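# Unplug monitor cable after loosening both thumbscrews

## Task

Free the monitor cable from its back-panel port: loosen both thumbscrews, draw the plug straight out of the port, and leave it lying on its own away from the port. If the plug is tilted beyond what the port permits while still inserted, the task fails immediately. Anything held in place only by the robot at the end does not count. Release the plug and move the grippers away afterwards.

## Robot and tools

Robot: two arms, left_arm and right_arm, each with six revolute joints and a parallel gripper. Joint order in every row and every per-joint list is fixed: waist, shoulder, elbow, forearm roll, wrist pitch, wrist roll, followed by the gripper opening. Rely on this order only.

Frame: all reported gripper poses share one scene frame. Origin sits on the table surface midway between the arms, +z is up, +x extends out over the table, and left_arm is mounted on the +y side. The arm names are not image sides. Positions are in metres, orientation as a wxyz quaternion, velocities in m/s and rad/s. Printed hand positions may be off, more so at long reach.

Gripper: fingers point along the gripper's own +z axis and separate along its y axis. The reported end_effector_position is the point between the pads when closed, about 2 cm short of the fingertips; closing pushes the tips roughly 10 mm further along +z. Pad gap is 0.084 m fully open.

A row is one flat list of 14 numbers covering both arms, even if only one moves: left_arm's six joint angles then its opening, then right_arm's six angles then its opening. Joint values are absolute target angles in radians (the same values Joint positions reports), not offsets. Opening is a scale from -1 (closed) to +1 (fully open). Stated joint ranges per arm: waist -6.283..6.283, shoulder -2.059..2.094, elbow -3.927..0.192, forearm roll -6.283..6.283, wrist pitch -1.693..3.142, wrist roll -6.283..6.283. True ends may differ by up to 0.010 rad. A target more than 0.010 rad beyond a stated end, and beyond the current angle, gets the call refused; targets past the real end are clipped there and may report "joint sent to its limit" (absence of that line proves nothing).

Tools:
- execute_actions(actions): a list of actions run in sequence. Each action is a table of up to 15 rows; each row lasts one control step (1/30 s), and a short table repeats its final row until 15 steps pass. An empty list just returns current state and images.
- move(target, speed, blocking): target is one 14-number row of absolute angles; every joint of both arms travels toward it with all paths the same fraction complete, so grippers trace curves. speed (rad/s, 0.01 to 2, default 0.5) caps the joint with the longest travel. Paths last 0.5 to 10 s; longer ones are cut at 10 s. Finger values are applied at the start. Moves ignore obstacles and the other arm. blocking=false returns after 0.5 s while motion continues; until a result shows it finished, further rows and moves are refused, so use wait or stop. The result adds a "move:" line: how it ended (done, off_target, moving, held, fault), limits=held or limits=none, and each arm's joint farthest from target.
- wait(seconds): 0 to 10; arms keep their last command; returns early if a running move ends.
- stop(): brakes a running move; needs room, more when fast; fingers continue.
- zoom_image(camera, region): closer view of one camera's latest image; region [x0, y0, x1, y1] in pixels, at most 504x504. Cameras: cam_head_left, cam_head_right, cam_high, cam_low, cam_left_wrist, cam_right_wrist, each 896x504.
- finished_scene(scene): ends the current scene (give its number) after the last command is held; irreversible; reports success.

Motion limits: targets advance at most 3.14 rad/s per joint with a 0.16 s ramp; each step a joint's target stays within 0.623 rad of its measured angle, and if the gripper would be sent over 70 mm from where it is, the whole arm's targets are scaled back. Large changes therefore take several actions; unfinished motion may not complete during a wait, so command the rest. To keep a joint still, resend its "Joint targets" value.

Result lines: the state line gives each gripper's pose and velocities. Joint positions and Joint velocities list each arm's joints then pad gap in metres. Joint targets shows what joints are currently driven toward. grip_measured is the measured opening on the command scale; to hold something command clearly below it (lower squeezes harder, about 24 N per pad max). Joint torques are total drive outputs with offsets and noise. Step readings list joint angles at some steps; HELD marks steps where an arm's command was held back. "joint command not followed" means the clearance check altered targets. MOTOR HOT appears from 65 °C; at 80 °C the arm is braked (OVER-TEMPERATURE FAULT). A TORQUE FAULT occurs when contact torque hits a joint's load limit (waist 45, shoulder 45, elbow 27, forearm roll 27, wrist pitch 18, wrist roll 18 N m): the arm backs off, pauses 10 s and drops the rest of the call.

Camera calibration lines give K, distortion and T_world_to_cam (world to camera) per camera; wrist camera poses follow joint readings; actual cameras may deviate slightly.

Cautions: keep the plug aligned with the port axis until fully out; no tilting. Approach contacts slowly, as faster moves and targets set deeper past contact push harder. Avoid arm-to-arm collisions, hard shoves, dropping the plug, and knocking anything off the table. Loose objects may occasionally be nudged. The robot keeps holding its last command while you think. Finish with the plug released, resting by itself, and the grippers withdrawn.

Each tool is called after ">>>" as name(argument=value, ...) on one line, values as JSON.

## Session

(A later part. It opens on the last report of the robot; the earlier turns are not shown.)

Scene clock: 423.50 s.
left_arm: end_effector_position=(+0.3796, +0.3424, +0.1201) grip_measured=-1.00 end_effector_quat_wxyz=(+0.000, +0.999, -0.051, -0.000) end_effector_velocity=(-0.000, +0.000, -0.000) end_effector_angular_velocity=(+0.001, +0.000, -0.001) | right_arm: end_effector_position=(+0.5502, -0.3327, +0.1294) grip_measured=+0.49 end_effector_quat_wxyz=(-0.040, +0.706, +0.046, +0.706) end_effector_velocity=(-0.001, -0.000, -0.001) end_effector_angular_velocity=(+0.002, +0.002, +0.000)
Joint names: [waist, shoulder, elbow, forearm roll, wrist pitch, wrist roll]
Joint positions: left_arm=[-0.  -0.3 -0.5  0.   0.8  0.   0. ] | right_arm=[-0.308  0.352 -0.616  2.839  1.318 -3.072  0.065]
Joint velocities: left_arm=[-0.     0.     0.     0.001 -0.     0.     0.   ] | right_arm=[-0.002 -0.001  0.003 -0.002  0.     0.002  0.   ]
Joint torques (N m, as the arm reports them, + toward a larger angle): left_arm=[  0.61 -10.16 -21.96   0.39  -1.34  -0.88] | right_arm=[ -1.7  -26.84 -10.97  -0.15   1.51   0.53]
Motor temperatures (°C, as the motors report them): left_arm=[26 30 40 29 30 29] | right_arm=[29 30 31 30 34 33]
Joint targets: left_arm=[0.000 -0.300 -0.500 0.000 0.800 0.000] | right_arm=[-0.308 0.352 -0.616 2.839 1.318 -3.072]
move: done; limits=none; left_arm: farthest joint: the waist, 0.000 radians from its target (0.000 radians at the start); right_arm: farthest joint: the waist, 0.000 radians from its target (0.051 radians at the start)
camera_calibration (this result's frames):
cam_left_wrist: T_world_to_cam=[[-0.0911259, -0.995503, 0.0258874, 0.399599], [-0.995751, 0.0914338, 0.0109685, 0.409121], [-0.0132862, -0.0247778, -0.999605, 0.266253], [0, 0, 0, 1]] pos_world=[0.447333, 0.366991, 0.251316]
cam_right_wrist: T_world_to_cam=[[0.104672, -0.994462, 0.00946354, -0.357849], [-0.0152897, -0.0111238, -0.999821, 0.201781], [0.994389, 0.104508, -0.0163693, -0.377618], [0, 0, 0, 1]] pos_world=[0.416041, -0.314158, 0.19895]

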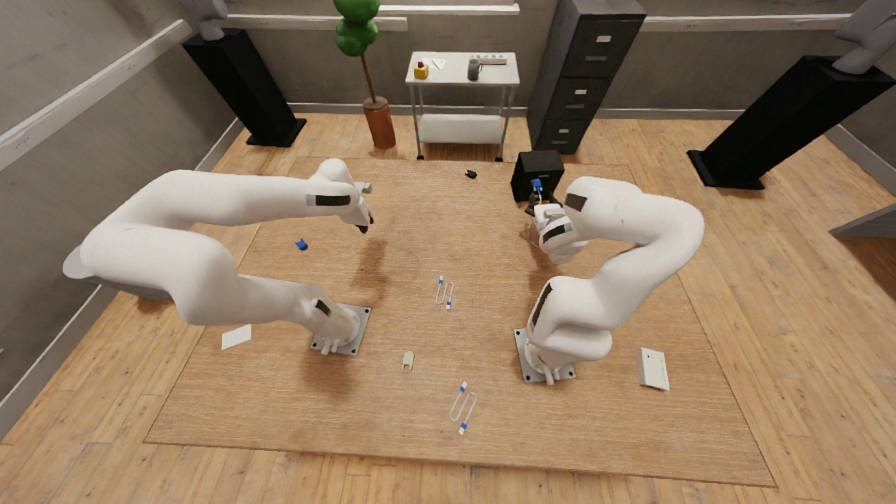

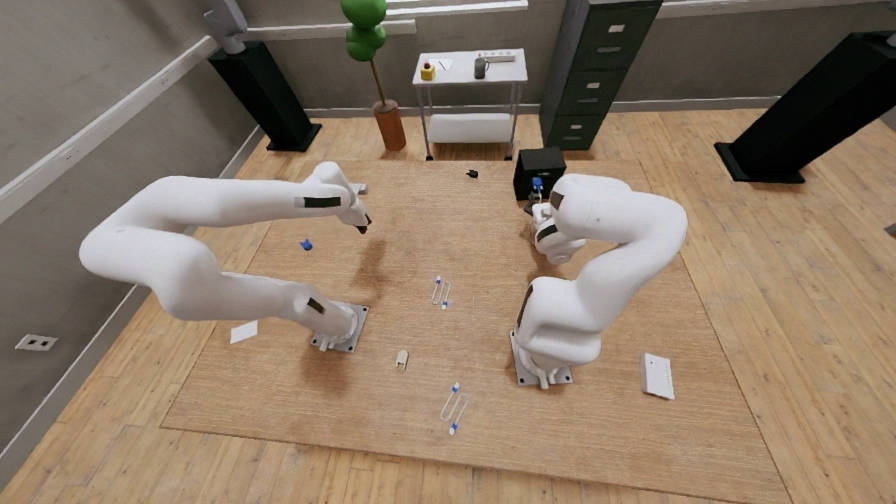

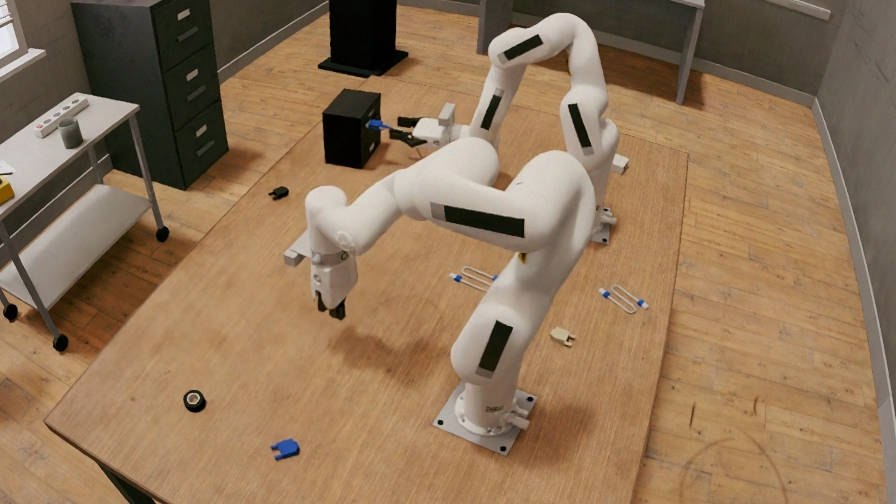

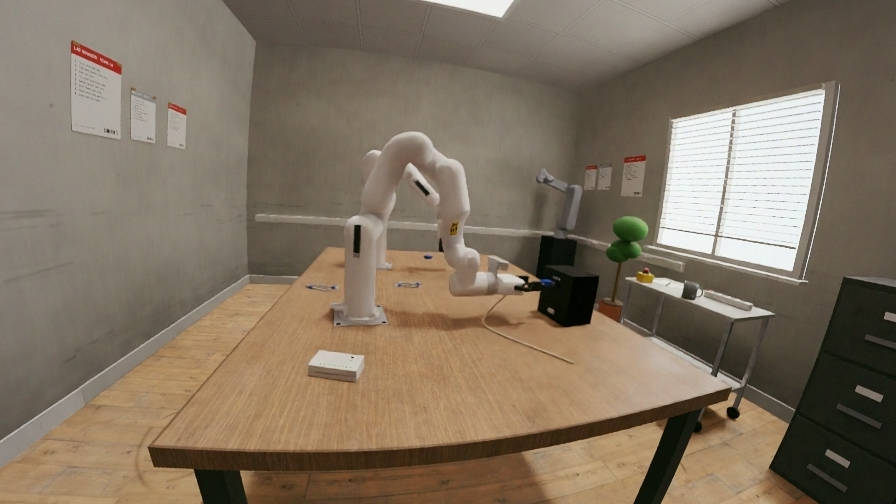

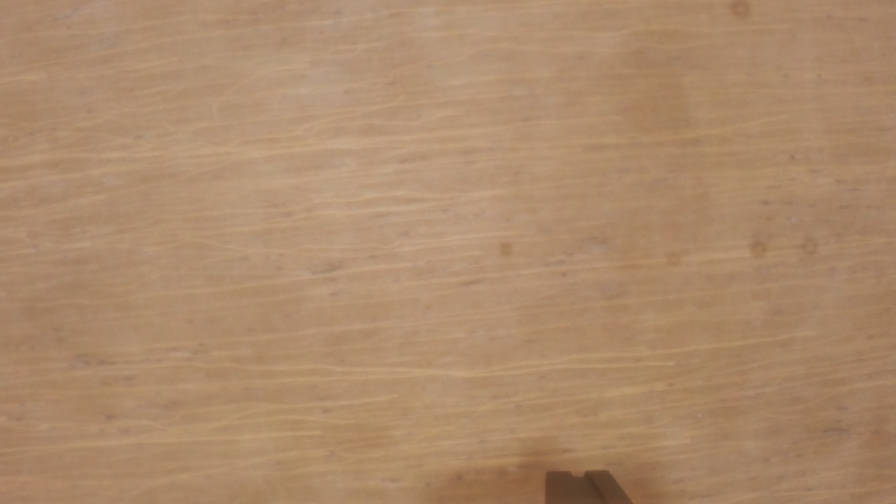

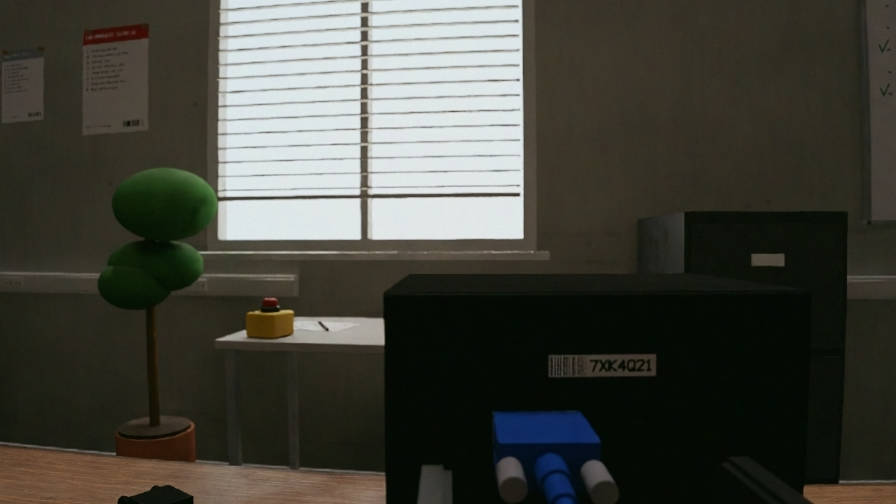

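Loosened now (body sagging). More strokes.

>>> execute_actions(actions=[[[0,-0.3,-0.5,0,0.8,0,-1,-0.282,0.3765,-0.6625,2.881,1.2935,-3.078,0]],[[0,-0.3,-0.5,0,0.8,0,-1,-0.256,0.401,-0.709,2.9226,1.269,-3.083,0]],[[0,-0.3,-0.5,0,0.8,0,-1,-0.256,0.401,-0.709,2.9226,1.269,-3.083,-1]],[[0,-0.3,-0.5,0,0.8,0,-1,-0.256,0.401,-0.709,2.9226,1.269,-3.32,-1]],[[0,-0.3,-0.5,0,0.8,0,-1,-0.256,0.401,-0.709,2.9226,1.269,-3.55,-1]],[[0,-0.3,-0.5,0,0.8,0,-1,-0.256,0.401,-0.709,2.9226,1.269,-3.77,-1]],[[0,-0.3,-0.5,0,0.8,0,-1,-0.256,0.401,-0.709,2.9226,1.269,-3.77,0]],[[0,-0.3,-0.5,0,0.8,0,-1,-0.256,0.401,-0.709,2.9226,1.269,-3.083,0]],[[0,-0.3,-0.5,0,0.8,0,-1,-0.256,0.401,-0.709,2.9226,1.269,-3.083,-1]],[[0,-0.3,-0.5,0,0.8,0,-1,-0.256,0.401,-0.709,2.9226,1.269,-3.32,-1]],[[0,-0.3,-0.5,0,0.8,0,-1,-0.256,0.401,-0.709,2.9226,1.269,-3.55,-1]],[[0,-0.3,-0.5,0,0.8,0,-1,-0.256,0.401,-0.709,2.9226,1.269,-3.77,-1]],[[0,-0.3,-0.5,0,0.8,0,-1,-0.256,0.401,-0.709,2.9226,1.269,-3.77,0]],[[0,-0.3,-0.5,0,0.8,0,-1,-0.256,0.401,-0.709,2.9226,1.269,-3.083,0]],[[0,-0.3,-0.5,0,0.8,0,-1,-0.256,0.401,-0.709,2.9226,1.269,-3.083,-1]],[[0,-0.3,-0.5,0,0.8,0,-1,-0.256,0.401,-0.709,2.9226,1.269,-3.32,-1]],[[0,-0.3,-0.5,0,0.8,0,-1,-0.256,0.401,-0.709,2.9226,1.269,-3.55,-1]],[[0,-0.3,-0.5,0,0.8,0,-1,-0.256,0.401,-0.709,2.9226,1.269,-3.77,-1]],[[0,-0.3,-0.5,0,0.8,0,-1,-0.256,0.401,-0.709,2.9226,1.269,-3.77,0]],[[0,-0.3,-0.5,0,0.8,0,-1,-0.256,0.401,-0.709,2.9226,1.269,-3.083,0]],[[0,-0.3,-0.5,0,0.8,0,-1,-0.256,0.401,-0.709,2.9226,1.269,-3.083,-1]],[[0,-0.3,-0.5,0,0.8,0,-1,-0.256,0.401,-0.709,2.9226,1.269,-3.32,-1]],[[0,-0.3,-0.5,0,0.8,0,-1,-0.256,0.401,-0.709,2.9226,1.269,-3.55,-1]],[[0,-0.3,-0.5,0,0.8,0,-1,-0.256,0.401,-0.709,2.9226,1.269,-3.77,-1]],[[0,-0.3,-0.5,0,0.8,0,-1,-0.256,0.401,-0.709,2.9226,1.269,-3.77,0]],[[0,-0.3,-0.5,0,0.8,0,-1,-0.256,0.401,-0.709,2.9226,1.269,-3.083,0]],[[0,-0.3,-0.5,0,0.8,0,-1,-0.256,0.401,-0.709,2.9226,1.269,-3.083,-1]],[[0,-0.3,-0.5,0,0.8,0,-1,-0.256,0.401,-0.709,2.9226,1.269,-3.32,-1]],[[0,-0.3,-0.5,0,0.8,0,-1,-0.256,0.401,-0.709,2.9226,1.269,-3.55,-1]],[[0,-0.3,-0.5,0,0.8,0,-1,-0.256,0.401,-0.709,2.9226,1.269,-3.77,-1]],[[0,-0.3,-0.5,0,0.8,0,-1,-0.256,0.401,-0.709,2.9226,1.269,-3.77,0]],[[0,-0.3,-0.5,0,0.8,0,-1,-0.256,0.401,-0.709,2.9226,1.269,-3.083,0]],[[0,-0.3,-0.5,0,0.8,0,-1,-0.256,0.401,-0.709,2.9226,1.269,-3.083,-1]],[[0,-0.3,-0.5,0,0.8,0,-1,-0.256,0.401,-0.709,2.9226,1.269,-3.32,-1]],[[0,-0.3,-0.5,0,0.8,0,-1,-0.256,0.401,-0.709,2.9226,1.269,-3.55,-1]],[[0,-0.3,-0.5,0,0.8,0,-1,-0.256,0.401,-0.709,2.9226,1.269,-3.77,-1]],[[0,-0.3,-0.5,0,0.8,0,-1,-0.256,0.401,-0.709,2.9226,1.269,-3.77,0]],[[0,-0.3,-0.5,0,0.8,0,-1,-0.256,0.401,-0.709,2.9226,1.269,-3.083,0]],[[0,-0.3,-0.5,0,0.8,0,-1,-0.282,0.3765,-0.6625,2.881,1.2935,-3.078,0.5]],[[0,-0.3,-0.5,0,0.8,0,-1,-0.308,0.352,-0.616,2.839,1.318,-3.072,0.5]],[[0,-0.3,-0.5,0,0.8,0,-1,-0.308,0.352,-0.616,2.839,1.318,-3.072,0.5]]])

>>> zoom_image(camera="cam_right_wrist", region=[470,384,670,504])

Scene clock: 485.20 s.
left_arm: end_effector_position=(+0.3796, +0.3424, +0.1201) grip_measured=-1.00 end_effector_quat_wxyz=(+0.000, +0.999, -0.051, -0.000) end_effector_velocity=(-0.000, +0.000, -0.000) end_effector_angular_velocity=(+0.000, +0.001, +0.001) | right_arm: end_effector_position=(+0.5501, -0.3327, +0.1294) grip_measured=+0.49 end_effector_quat_wxyz=(-0.040, +0.706, +0.046, +0.706) end_effector_velocity=(-0.000, +0.000, -0.000) end_effector_angular_velocity=(-0.002, +0.000, +0.000)
Joint names: [waist, shoulder, elbow, forearm roll, wrist pitch, wrist roll]
Joint positions: left_arm=[-0.  -0.3 -0.5 -0.   0.8 -0.   0. ] | right_arm=[-0.308  0.352 -0.616  2.839  1.318 -3.072  0.065]
Joint velocities: left_arm=[0.001 0.001 0.    0.    0.    0.    0.   ] | right_arm=[ 0.     0.     0.    -0.    -0.    -0.002 -0.   ]
Joint torques (N m, as the arm reports them, + toward a larger angle): left_arm=[  0.66 -11.03 -22.49   0.52  -1.27  -0.48] | right_arm=[ -1.75 -26.72 -10.89  -0.09   1.59   0.52]
Motor temperatures (°C, as the motors report them): left_arm=[26 30 40 29 30 29] | right_arm=[29 30 31 30 33 33]
Joint targets: left_arm=[0.000 -0.300 -0.500 0.000 0.800 0.000] | right_arm=[-0.308 0.352 -0.616 2.839 1.318 -3.072]
Step readings (joint positions; steps 1 to 15: 1st action; 16 to 30: 2nd action; 31 to 45: 3rd action; 46 to 60: 4th action; 61 to 75: 5th action; 76 to 90: 6th action; 91 to 105: 7th action; 106 to 120: 8th action; 121 to 135: 9th action; 136 to 150: 10th action; 151 to 165: 11th action; 166 to 180: 12th action; 181 to 195: 13th action):
0: left_arm=[-0.000 -0.300 -0.500 -0.000 0.800 0.000] | right_arm=[-0.308 0.352 -0.616 2.839 1.318 -3.072]
1: left_arm=[-0.000 -0.300 -0.500 0.000 0.800 -0.000] | right_arm=[-0.308 0.352 -0.616 2.840 1.318 -3.072]
2: left_arm=[-0.000 -0.300 -0.500 0.000 0.800 -0.000] | right_arm=[-0.305 0.355 -0.621 2.845 1.314 -3.073]
4: left_arm=[-0.000 -0.300 -0.500 -0.000 0.800 0.000] | right_arm=[-0.293 0.367 -0.643 2.864 1.303 -3.076]
8: left_arm=[-0.000 -0.300 -0.500 0.000 0.800 -0.000] | right_arm=[-0.284 0.375 -0.659 2.878 1.296 -3.077]
15: left_arm=[-0.000 -0.300 -0.500 -0.000 0.800 -0.000] | right_arm=[-0.282 0.376 -0.662 2.881 1.294 -3.078]
16: left_arm=[-0.000 -0.300 -0.500 0.000 0.800 -0.000] | right_arm=[-0.282 0.377 -0.663 2.881 1.293 -3.078]
17: left_arm=[0.000 -0.300 -0.500 0.000 0.800 0.000] | right_arm=[-0.279 0.379 -0.668 2.887 1.290 -3.079]
19: left_arm=[-0.000 -0.300 -0.500 -0.000 0.800 -0.000] | right_arm=[-0.267 0.391 -0.690 2.906 1.279 -3.081]
23: left_arm=[-0.000 -0.300 -0.500 -0.000 0.800 0.000] | right_arm=[-0.258 0.399 -0.705 2.919 1.271 -3.083]
30: left_arm=[-0.000 -0.300 -0.500 -0.000 0.800 0.000] | right_arm=[-0.256 0.401 -0.708 2.922 1.269 -3.083]
31: left_arm=[-0.000 -0.300 -0.500 0.000 0.800 0.000] | right_arm=[-0.256 0.401 -0.708 2.922 1.269 -3.083]
32: left_arm=[-0.000 -0.300 -0.500 0.000 0.800 0.000] | right_arm=[-0.256 0.401 -0.708 2.922 1.269 -3.083]
34: left_arm=[0.000 -0.300 -0.500 -0.000 0.800 -0.000] | right_arm=[-0.256 0.401 -0.708 2.922 1.269 -3.083]
38: left_arm=[-0.000 -0.300 -0.500 -0.000 0.800 -0.000] | right_arm=[-0.256 0.401 -0.708 2.922 1.269 -3.083]
45: left_arm=[-0.000 -0.300 -0.500 0.000 0.800 -0.000] | right_arm=[-0.256 0.401 -0.708 2.922 1.269 -3.083]
46: left_arm=[0.000 -0.300 -0.500 0.000 0.800 -0.000] | right_arm=[-0.256 0.401 -0.708 2.922 1.269 -3.084]
47: left_arm=[0.000 -0.300 -0.500 -0.000 0.800 0.000] | right_arm=[-0.256 0.401 -0.708 2.922 1.269 -3.090]
49: left_arm=[-0.000 -0.300 -0.500 -0.000 0.800 -0.000] | right_arm=[-0.256 0.401 -0.708 2.923 1.269 -3.141]
53: left_arm=[-0.000 -0.300 -0.500 -0.000 0.800 -0.000] | right_arm=[-0.256 0.401 -0.709 2.923 1.269 -3.275]
60: left_arm=[-0.000 -0.300 -0.500 -0.000 0.800 -0.000] | right_arm=[-0.256 0.401 -0.709 2.923 1.269 -3.317]
61: left_arm=[-0.000 -0.300 -0.500 -0.000 0.800 0.000] | right_arm=[-0.256 0.401 -0.709 2.923 1.269 -3.319]
62: left_arm=[0.000 -0.300 -0.500 0.000 0.800 0.000] | right_arm=[-0.256 0.401 -0.709 2.923 1.269 -3.326]
64: left_arm=[-0.000 -0.300 -0.500 -0.000 0.800 0.000] | right_arm=[-0.256 0.401 -0.709 2.923 1.269 -3.377]
68: left_arm=[-0.000 -0.300 -0.500 -0.000 0.800 -0.000] | right_arm=[-0.256 0.401 -0.709 2.923 1.269 -3.507]
75: left_arm=[0.000 -0.300 -0.500 -0.000 0.800 0.000] | right_arm=[-0.256 0.401 -0.709 2.923 1.269 -3.547]
76: left_arm=[-0.000 -0.300 -0.500 -0.000 0.800 0.000] | right_arm=[-0.256 0.401 -0.709 2.923 1.269 -3.549]
77: left_arm=[-0.000 -0.300 -0.500 0.000 0.800 -0.000] | right_arm=[-0.256 0.401 -0.709 2.923 1.269 -3.556]
79: left_arm=[0.000 -0.300 -0.500 0.000 0.800 0.000] | right_arm=[-0.256 0.401 -0.709 2.923 1.269 -3.606]
83: left_arm=[0.000 -0.300 -0.500 0.000 0.800 0.000] | right_arm=[-0.256 0.401 -0.709 2.923 1.269 -3.731]
90: left_arm=[-0.000 -0.300 -0.500 -0.000 0.800 0.000] | right_arm=[-0.256 0.401 -0.709 2.923 1.269 -3.767]
91: left_arm=[0.000 -0.300 -0.500 0.000 0.800 0.000] | right_arm=[-0.256 0.401 -0.709 2.923 1.269 -3.768]
92: left_arm=[0.000 -0.300 -0.500 -0.000 0.800 -0.000] | right_arm=[-0.256 0.401 -0.711 2.923 1.269 -3.768]
94: left_arm=[-0.000 -0.300 -0.500 0.000 0.800 0.000] | right_arm=[-0.256 0.400 -0.713 2.923 1.270 -3.769]
98: left_arm=[0.000 -0.300 -0.500 -0.000 0.800 0.000] | right_arm=[-0.256 0.401 -0.711 2.923 1.270 -3.770]
105: left_arm=[-0.000 -0.300 -0.500 -0.000 0.800 -0.000] | right_arm=[-0.256 0.401 -0.710 2.923 1.269 -3.770]
106: left_arm=[-0.000 -0.300 -0.500 0.000 0.800 -0.000] | right_arm=[-0.256 0.401 -0.710 2.923 1.269 -3.769]
107: left_arm=[-0.000 -0.300 -0.500 -0.000 0.800 0.000] | right_arm=[-0.256 0.401 -0.710 2.923 1.269 -3.763]
109: left_arm=[-0.000 -0.300 -0.500 -0.000 0.800 -0.000] | right_arm=[-0.256 0.401 -0.709 2.923 1.269 -3.712]
113: left_arm=[0.000 -0.300 -0.500 -0.000 0.800 -0.000] | right_arm=[-0.256 0.401 -0.709 2.923 1.269 -3.430]
120: left_arm=[-0.000 -0.300 -0.500 -0.000 0.800 -0.000] | right_arm=[-0.256 0.401 -0.709 2.923 1.269 -3.111]
121: left_arm=[0.000 -0.300 -0.500 0.000 0.800 0.000] | right_arm=[-0.256 0.401 -0.709 2.923 1.269 -3.103]
122: left_arm=[-0.000 -0.300 -0.500 -0.000 0.800 -0.000] | right_arm=[-0.256 0.401 -0.709 2.922 1.269 -3.097]
124: left_arm=[-0.000 -0.300 -0.500 -0.000 0.800 -0.000] | right_arm=[-0.256 0.401 -0.708 2.922 1.269 -3.090]
128: left_arm=[-0.000 -0.300 -0.500 -0.000 0.800 0.000] | right_arm=[-0.256 0.401 -0.709 2.922 1.269 -3.085]
135: left_arm=[-0.000 -0.300 -0.500 0.000 0.800 0.000] | right_arm=[-0.256 0.401 -0.709 2.922 1.269 -3.083]
136: left_arm=[-0.000 -0.300 -0.500 0.000 0.800 -0.000] | right_arm=[-0.256 0.401 -0.709 2.922 1.269 -3.084]
137: left_arm=[0.000 -0.300 -0.500 0.000 0.800 -0.000] | right_arm=[-0.256 0.401 -0.709 2.922 1.269 -3.090]
139: left_arm=[-0.000 -0.300 -0.500 -0.000 0.800 -0.000] | right_arm=[-0.256 0.401 -0.709 2.922 1.269 -3.141]
143: left_arm=[-0.000 -0.300 -0.500 0.000 0.800 -0.000] | right_arm=[-0.256 0.401 -0.709 2.922 1.269 -3.275]
150: left_arm=[-0.000 -0.300 -0.500 0.000 0.800 0.000] | right_arm=[-0.256 0.401 -0.709 2.922 1.269 -3.317]
151: left_arm=[0.000 -0.300 -0.500 0.000 0.800 0.000] | right_arm=[-0.256 0.401 -0.709 2.922 1.269 -3.319]
152: left_arm=[0.000 -0.300 -0.500 0.000 0.800 0.000] | right_arm=[-0.256 0.401 -0.709 2.922 1.269 -3.326]
154: left_arm=[0.000 -0.300 -0.500 -0.000 0.800 -0.000] | right_arm=[-0.256 0.401 -0.709 2.922 1.269 -3.377]
158: left_arm=[0.000 -0.300 -0.500 -0.000 0.800 0.000] | right_arm=[-0.256 0.401 -0.709 2.923 1.269 -3.507]
165: left_arm=[-0.000 -0.300 -0.500 0.000 0.800 -0.000] | right_arm=[-0.256 0.401 -0.709 2.923 1.269 -3.547]
166: left_arm=[0.000 -0.300 -0.500 0.000 0.800 0.000] | right_arm=[-0.256 0.401 -0.709 2.923 1.269 -3.549]
167: left_arm=[0.000 -0.300 -0.500 0.000 0.800 0.000] | right_arm=[-0.256 0.401 -0.709 2.923 1.269 -3.556]
169: left_arm=[-0.000 -0.300 -0.500 -0.000 0.800 -0.000] | right_arm=[-0.256 0.401 -0.709 2.923 1.269 -3.606]
173: left_arm=[-0.000 -0.300 -0.500 -0.000 0.800 -0.000] | right_arm=[-0.256 0.401 -0.709 2.923 1.269 -3.731]
180: left_arm=[-0.000 -0.300 -0.500 0.000 0.800 -0.000] | right_arm=[-0.256 0.401 -0.709 2.923 1.269 -3.767]
181: left_arm=[-0.000 -0.300 -0.500 0.000 0.800 0.000] | right_arm=[-0.256 0.401 -0.709 2.923 1.269 -3.768]
182: left_arm=[0.000 -0.300 -0.500 -0.000 0.800 -0.000] | right_arm=[-0.256 0.401 -0.710 2.923 1.269 -3.768]
184: left_arm=[-0.000 -0.300 -0.500 -0.000 0.800 0.000] | right_arm=[-0.257 0.401 -0.711 2.923 1.269 -3.769]
Lines left out of this list: 142.
camera_calibration (this result's frames):
cam_left_wrist: T_world_to_cam=[[-0.0911257, -0.995503, 0.0258874, 0.399599], [-0.995751, 0.0914337, 0.0109683, 0.409121], [-0.0132859, -0.0247779, -0.999605, 0.266253], [0, 0, 0, 1]] pos_world=[0.447333, 0.366991, 0.251316]
cam_right_wrist: T_world_to_cam=[[0.104714, -0.994458, 0.00937577, -0.357878], [-0.01537, -0.0110447, -0.999821, 0.201826], [0.994384, 0.104551, -0.0164413, -0.377487], [0, 0, 0, 1]] pos_world=[0.415943, -0.314199, 0.198939]

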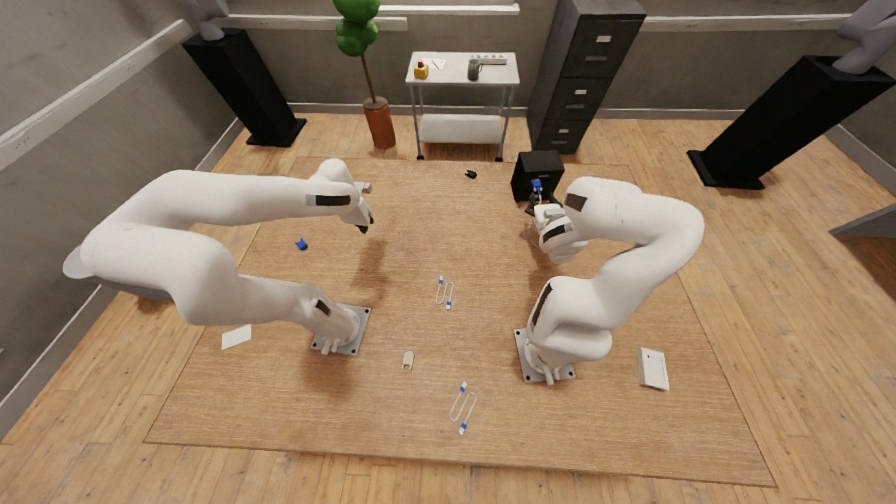

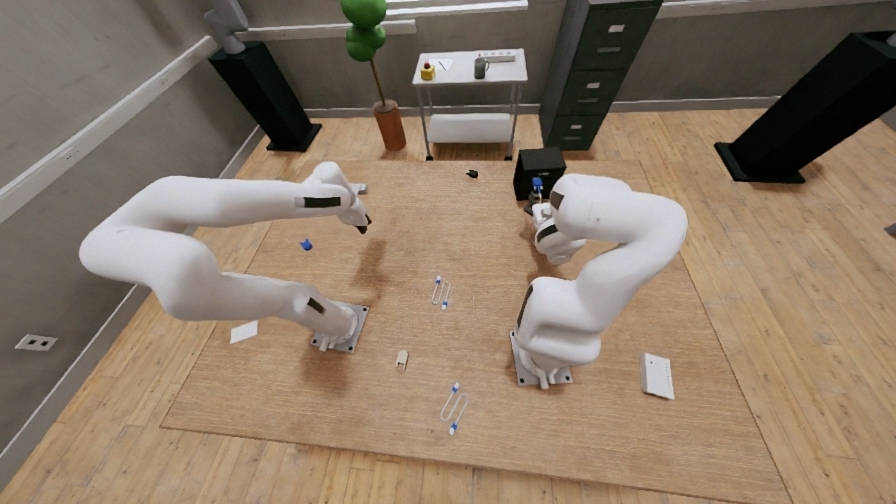

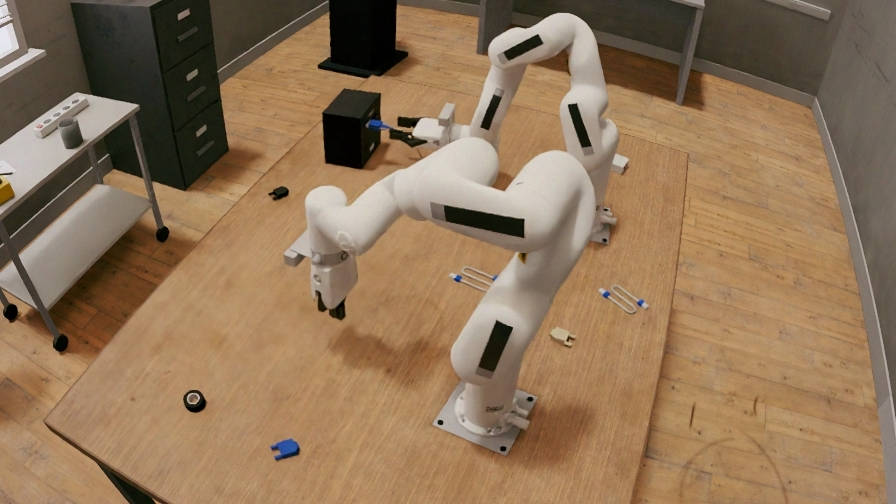

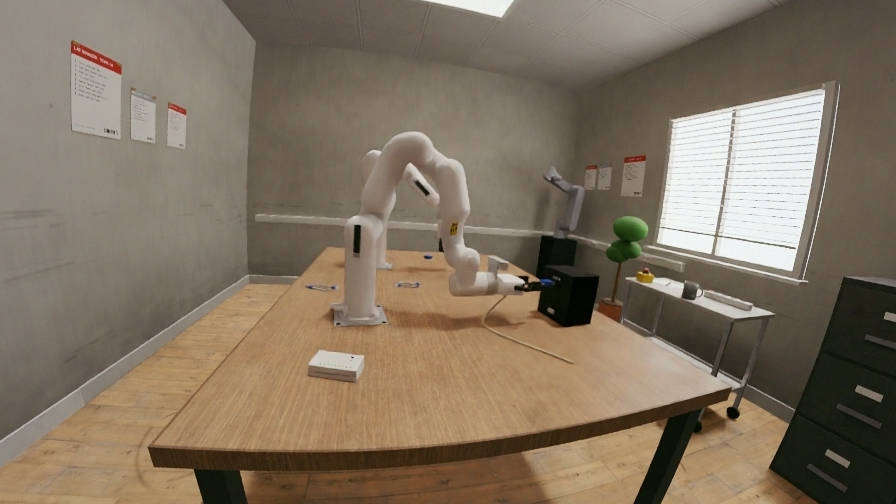

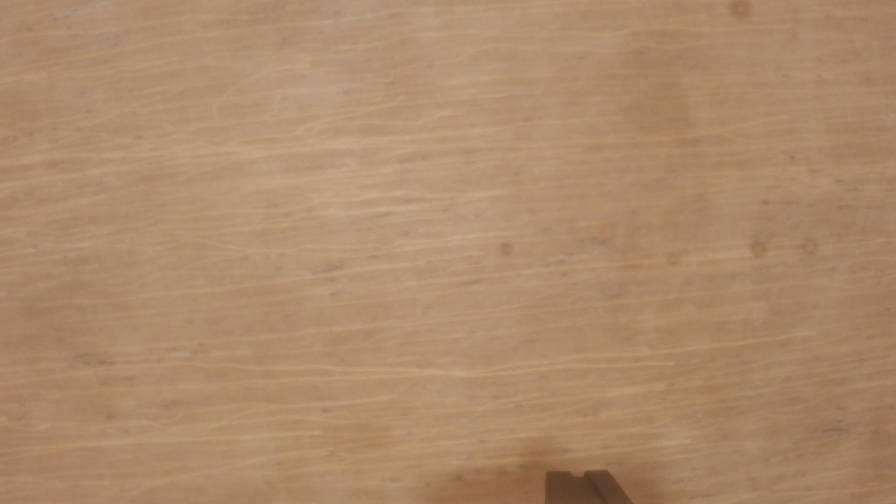

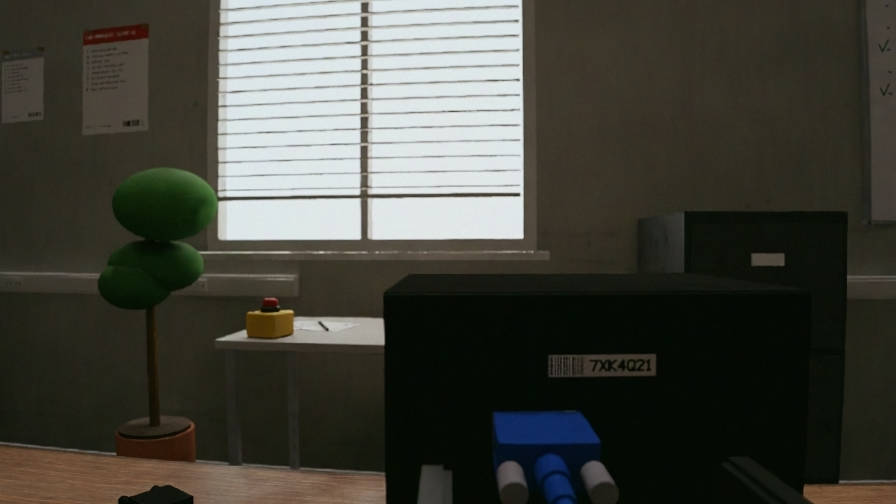

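Region (470, 384, 670, 504) of cam_right_wrist's 896x504 image, scaled by 2.520, with more detail than that image has; it fills the top 302 rows of this view, and the rest is white.

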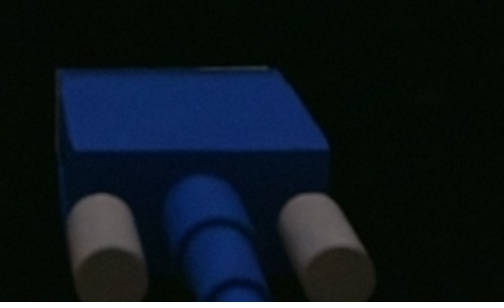

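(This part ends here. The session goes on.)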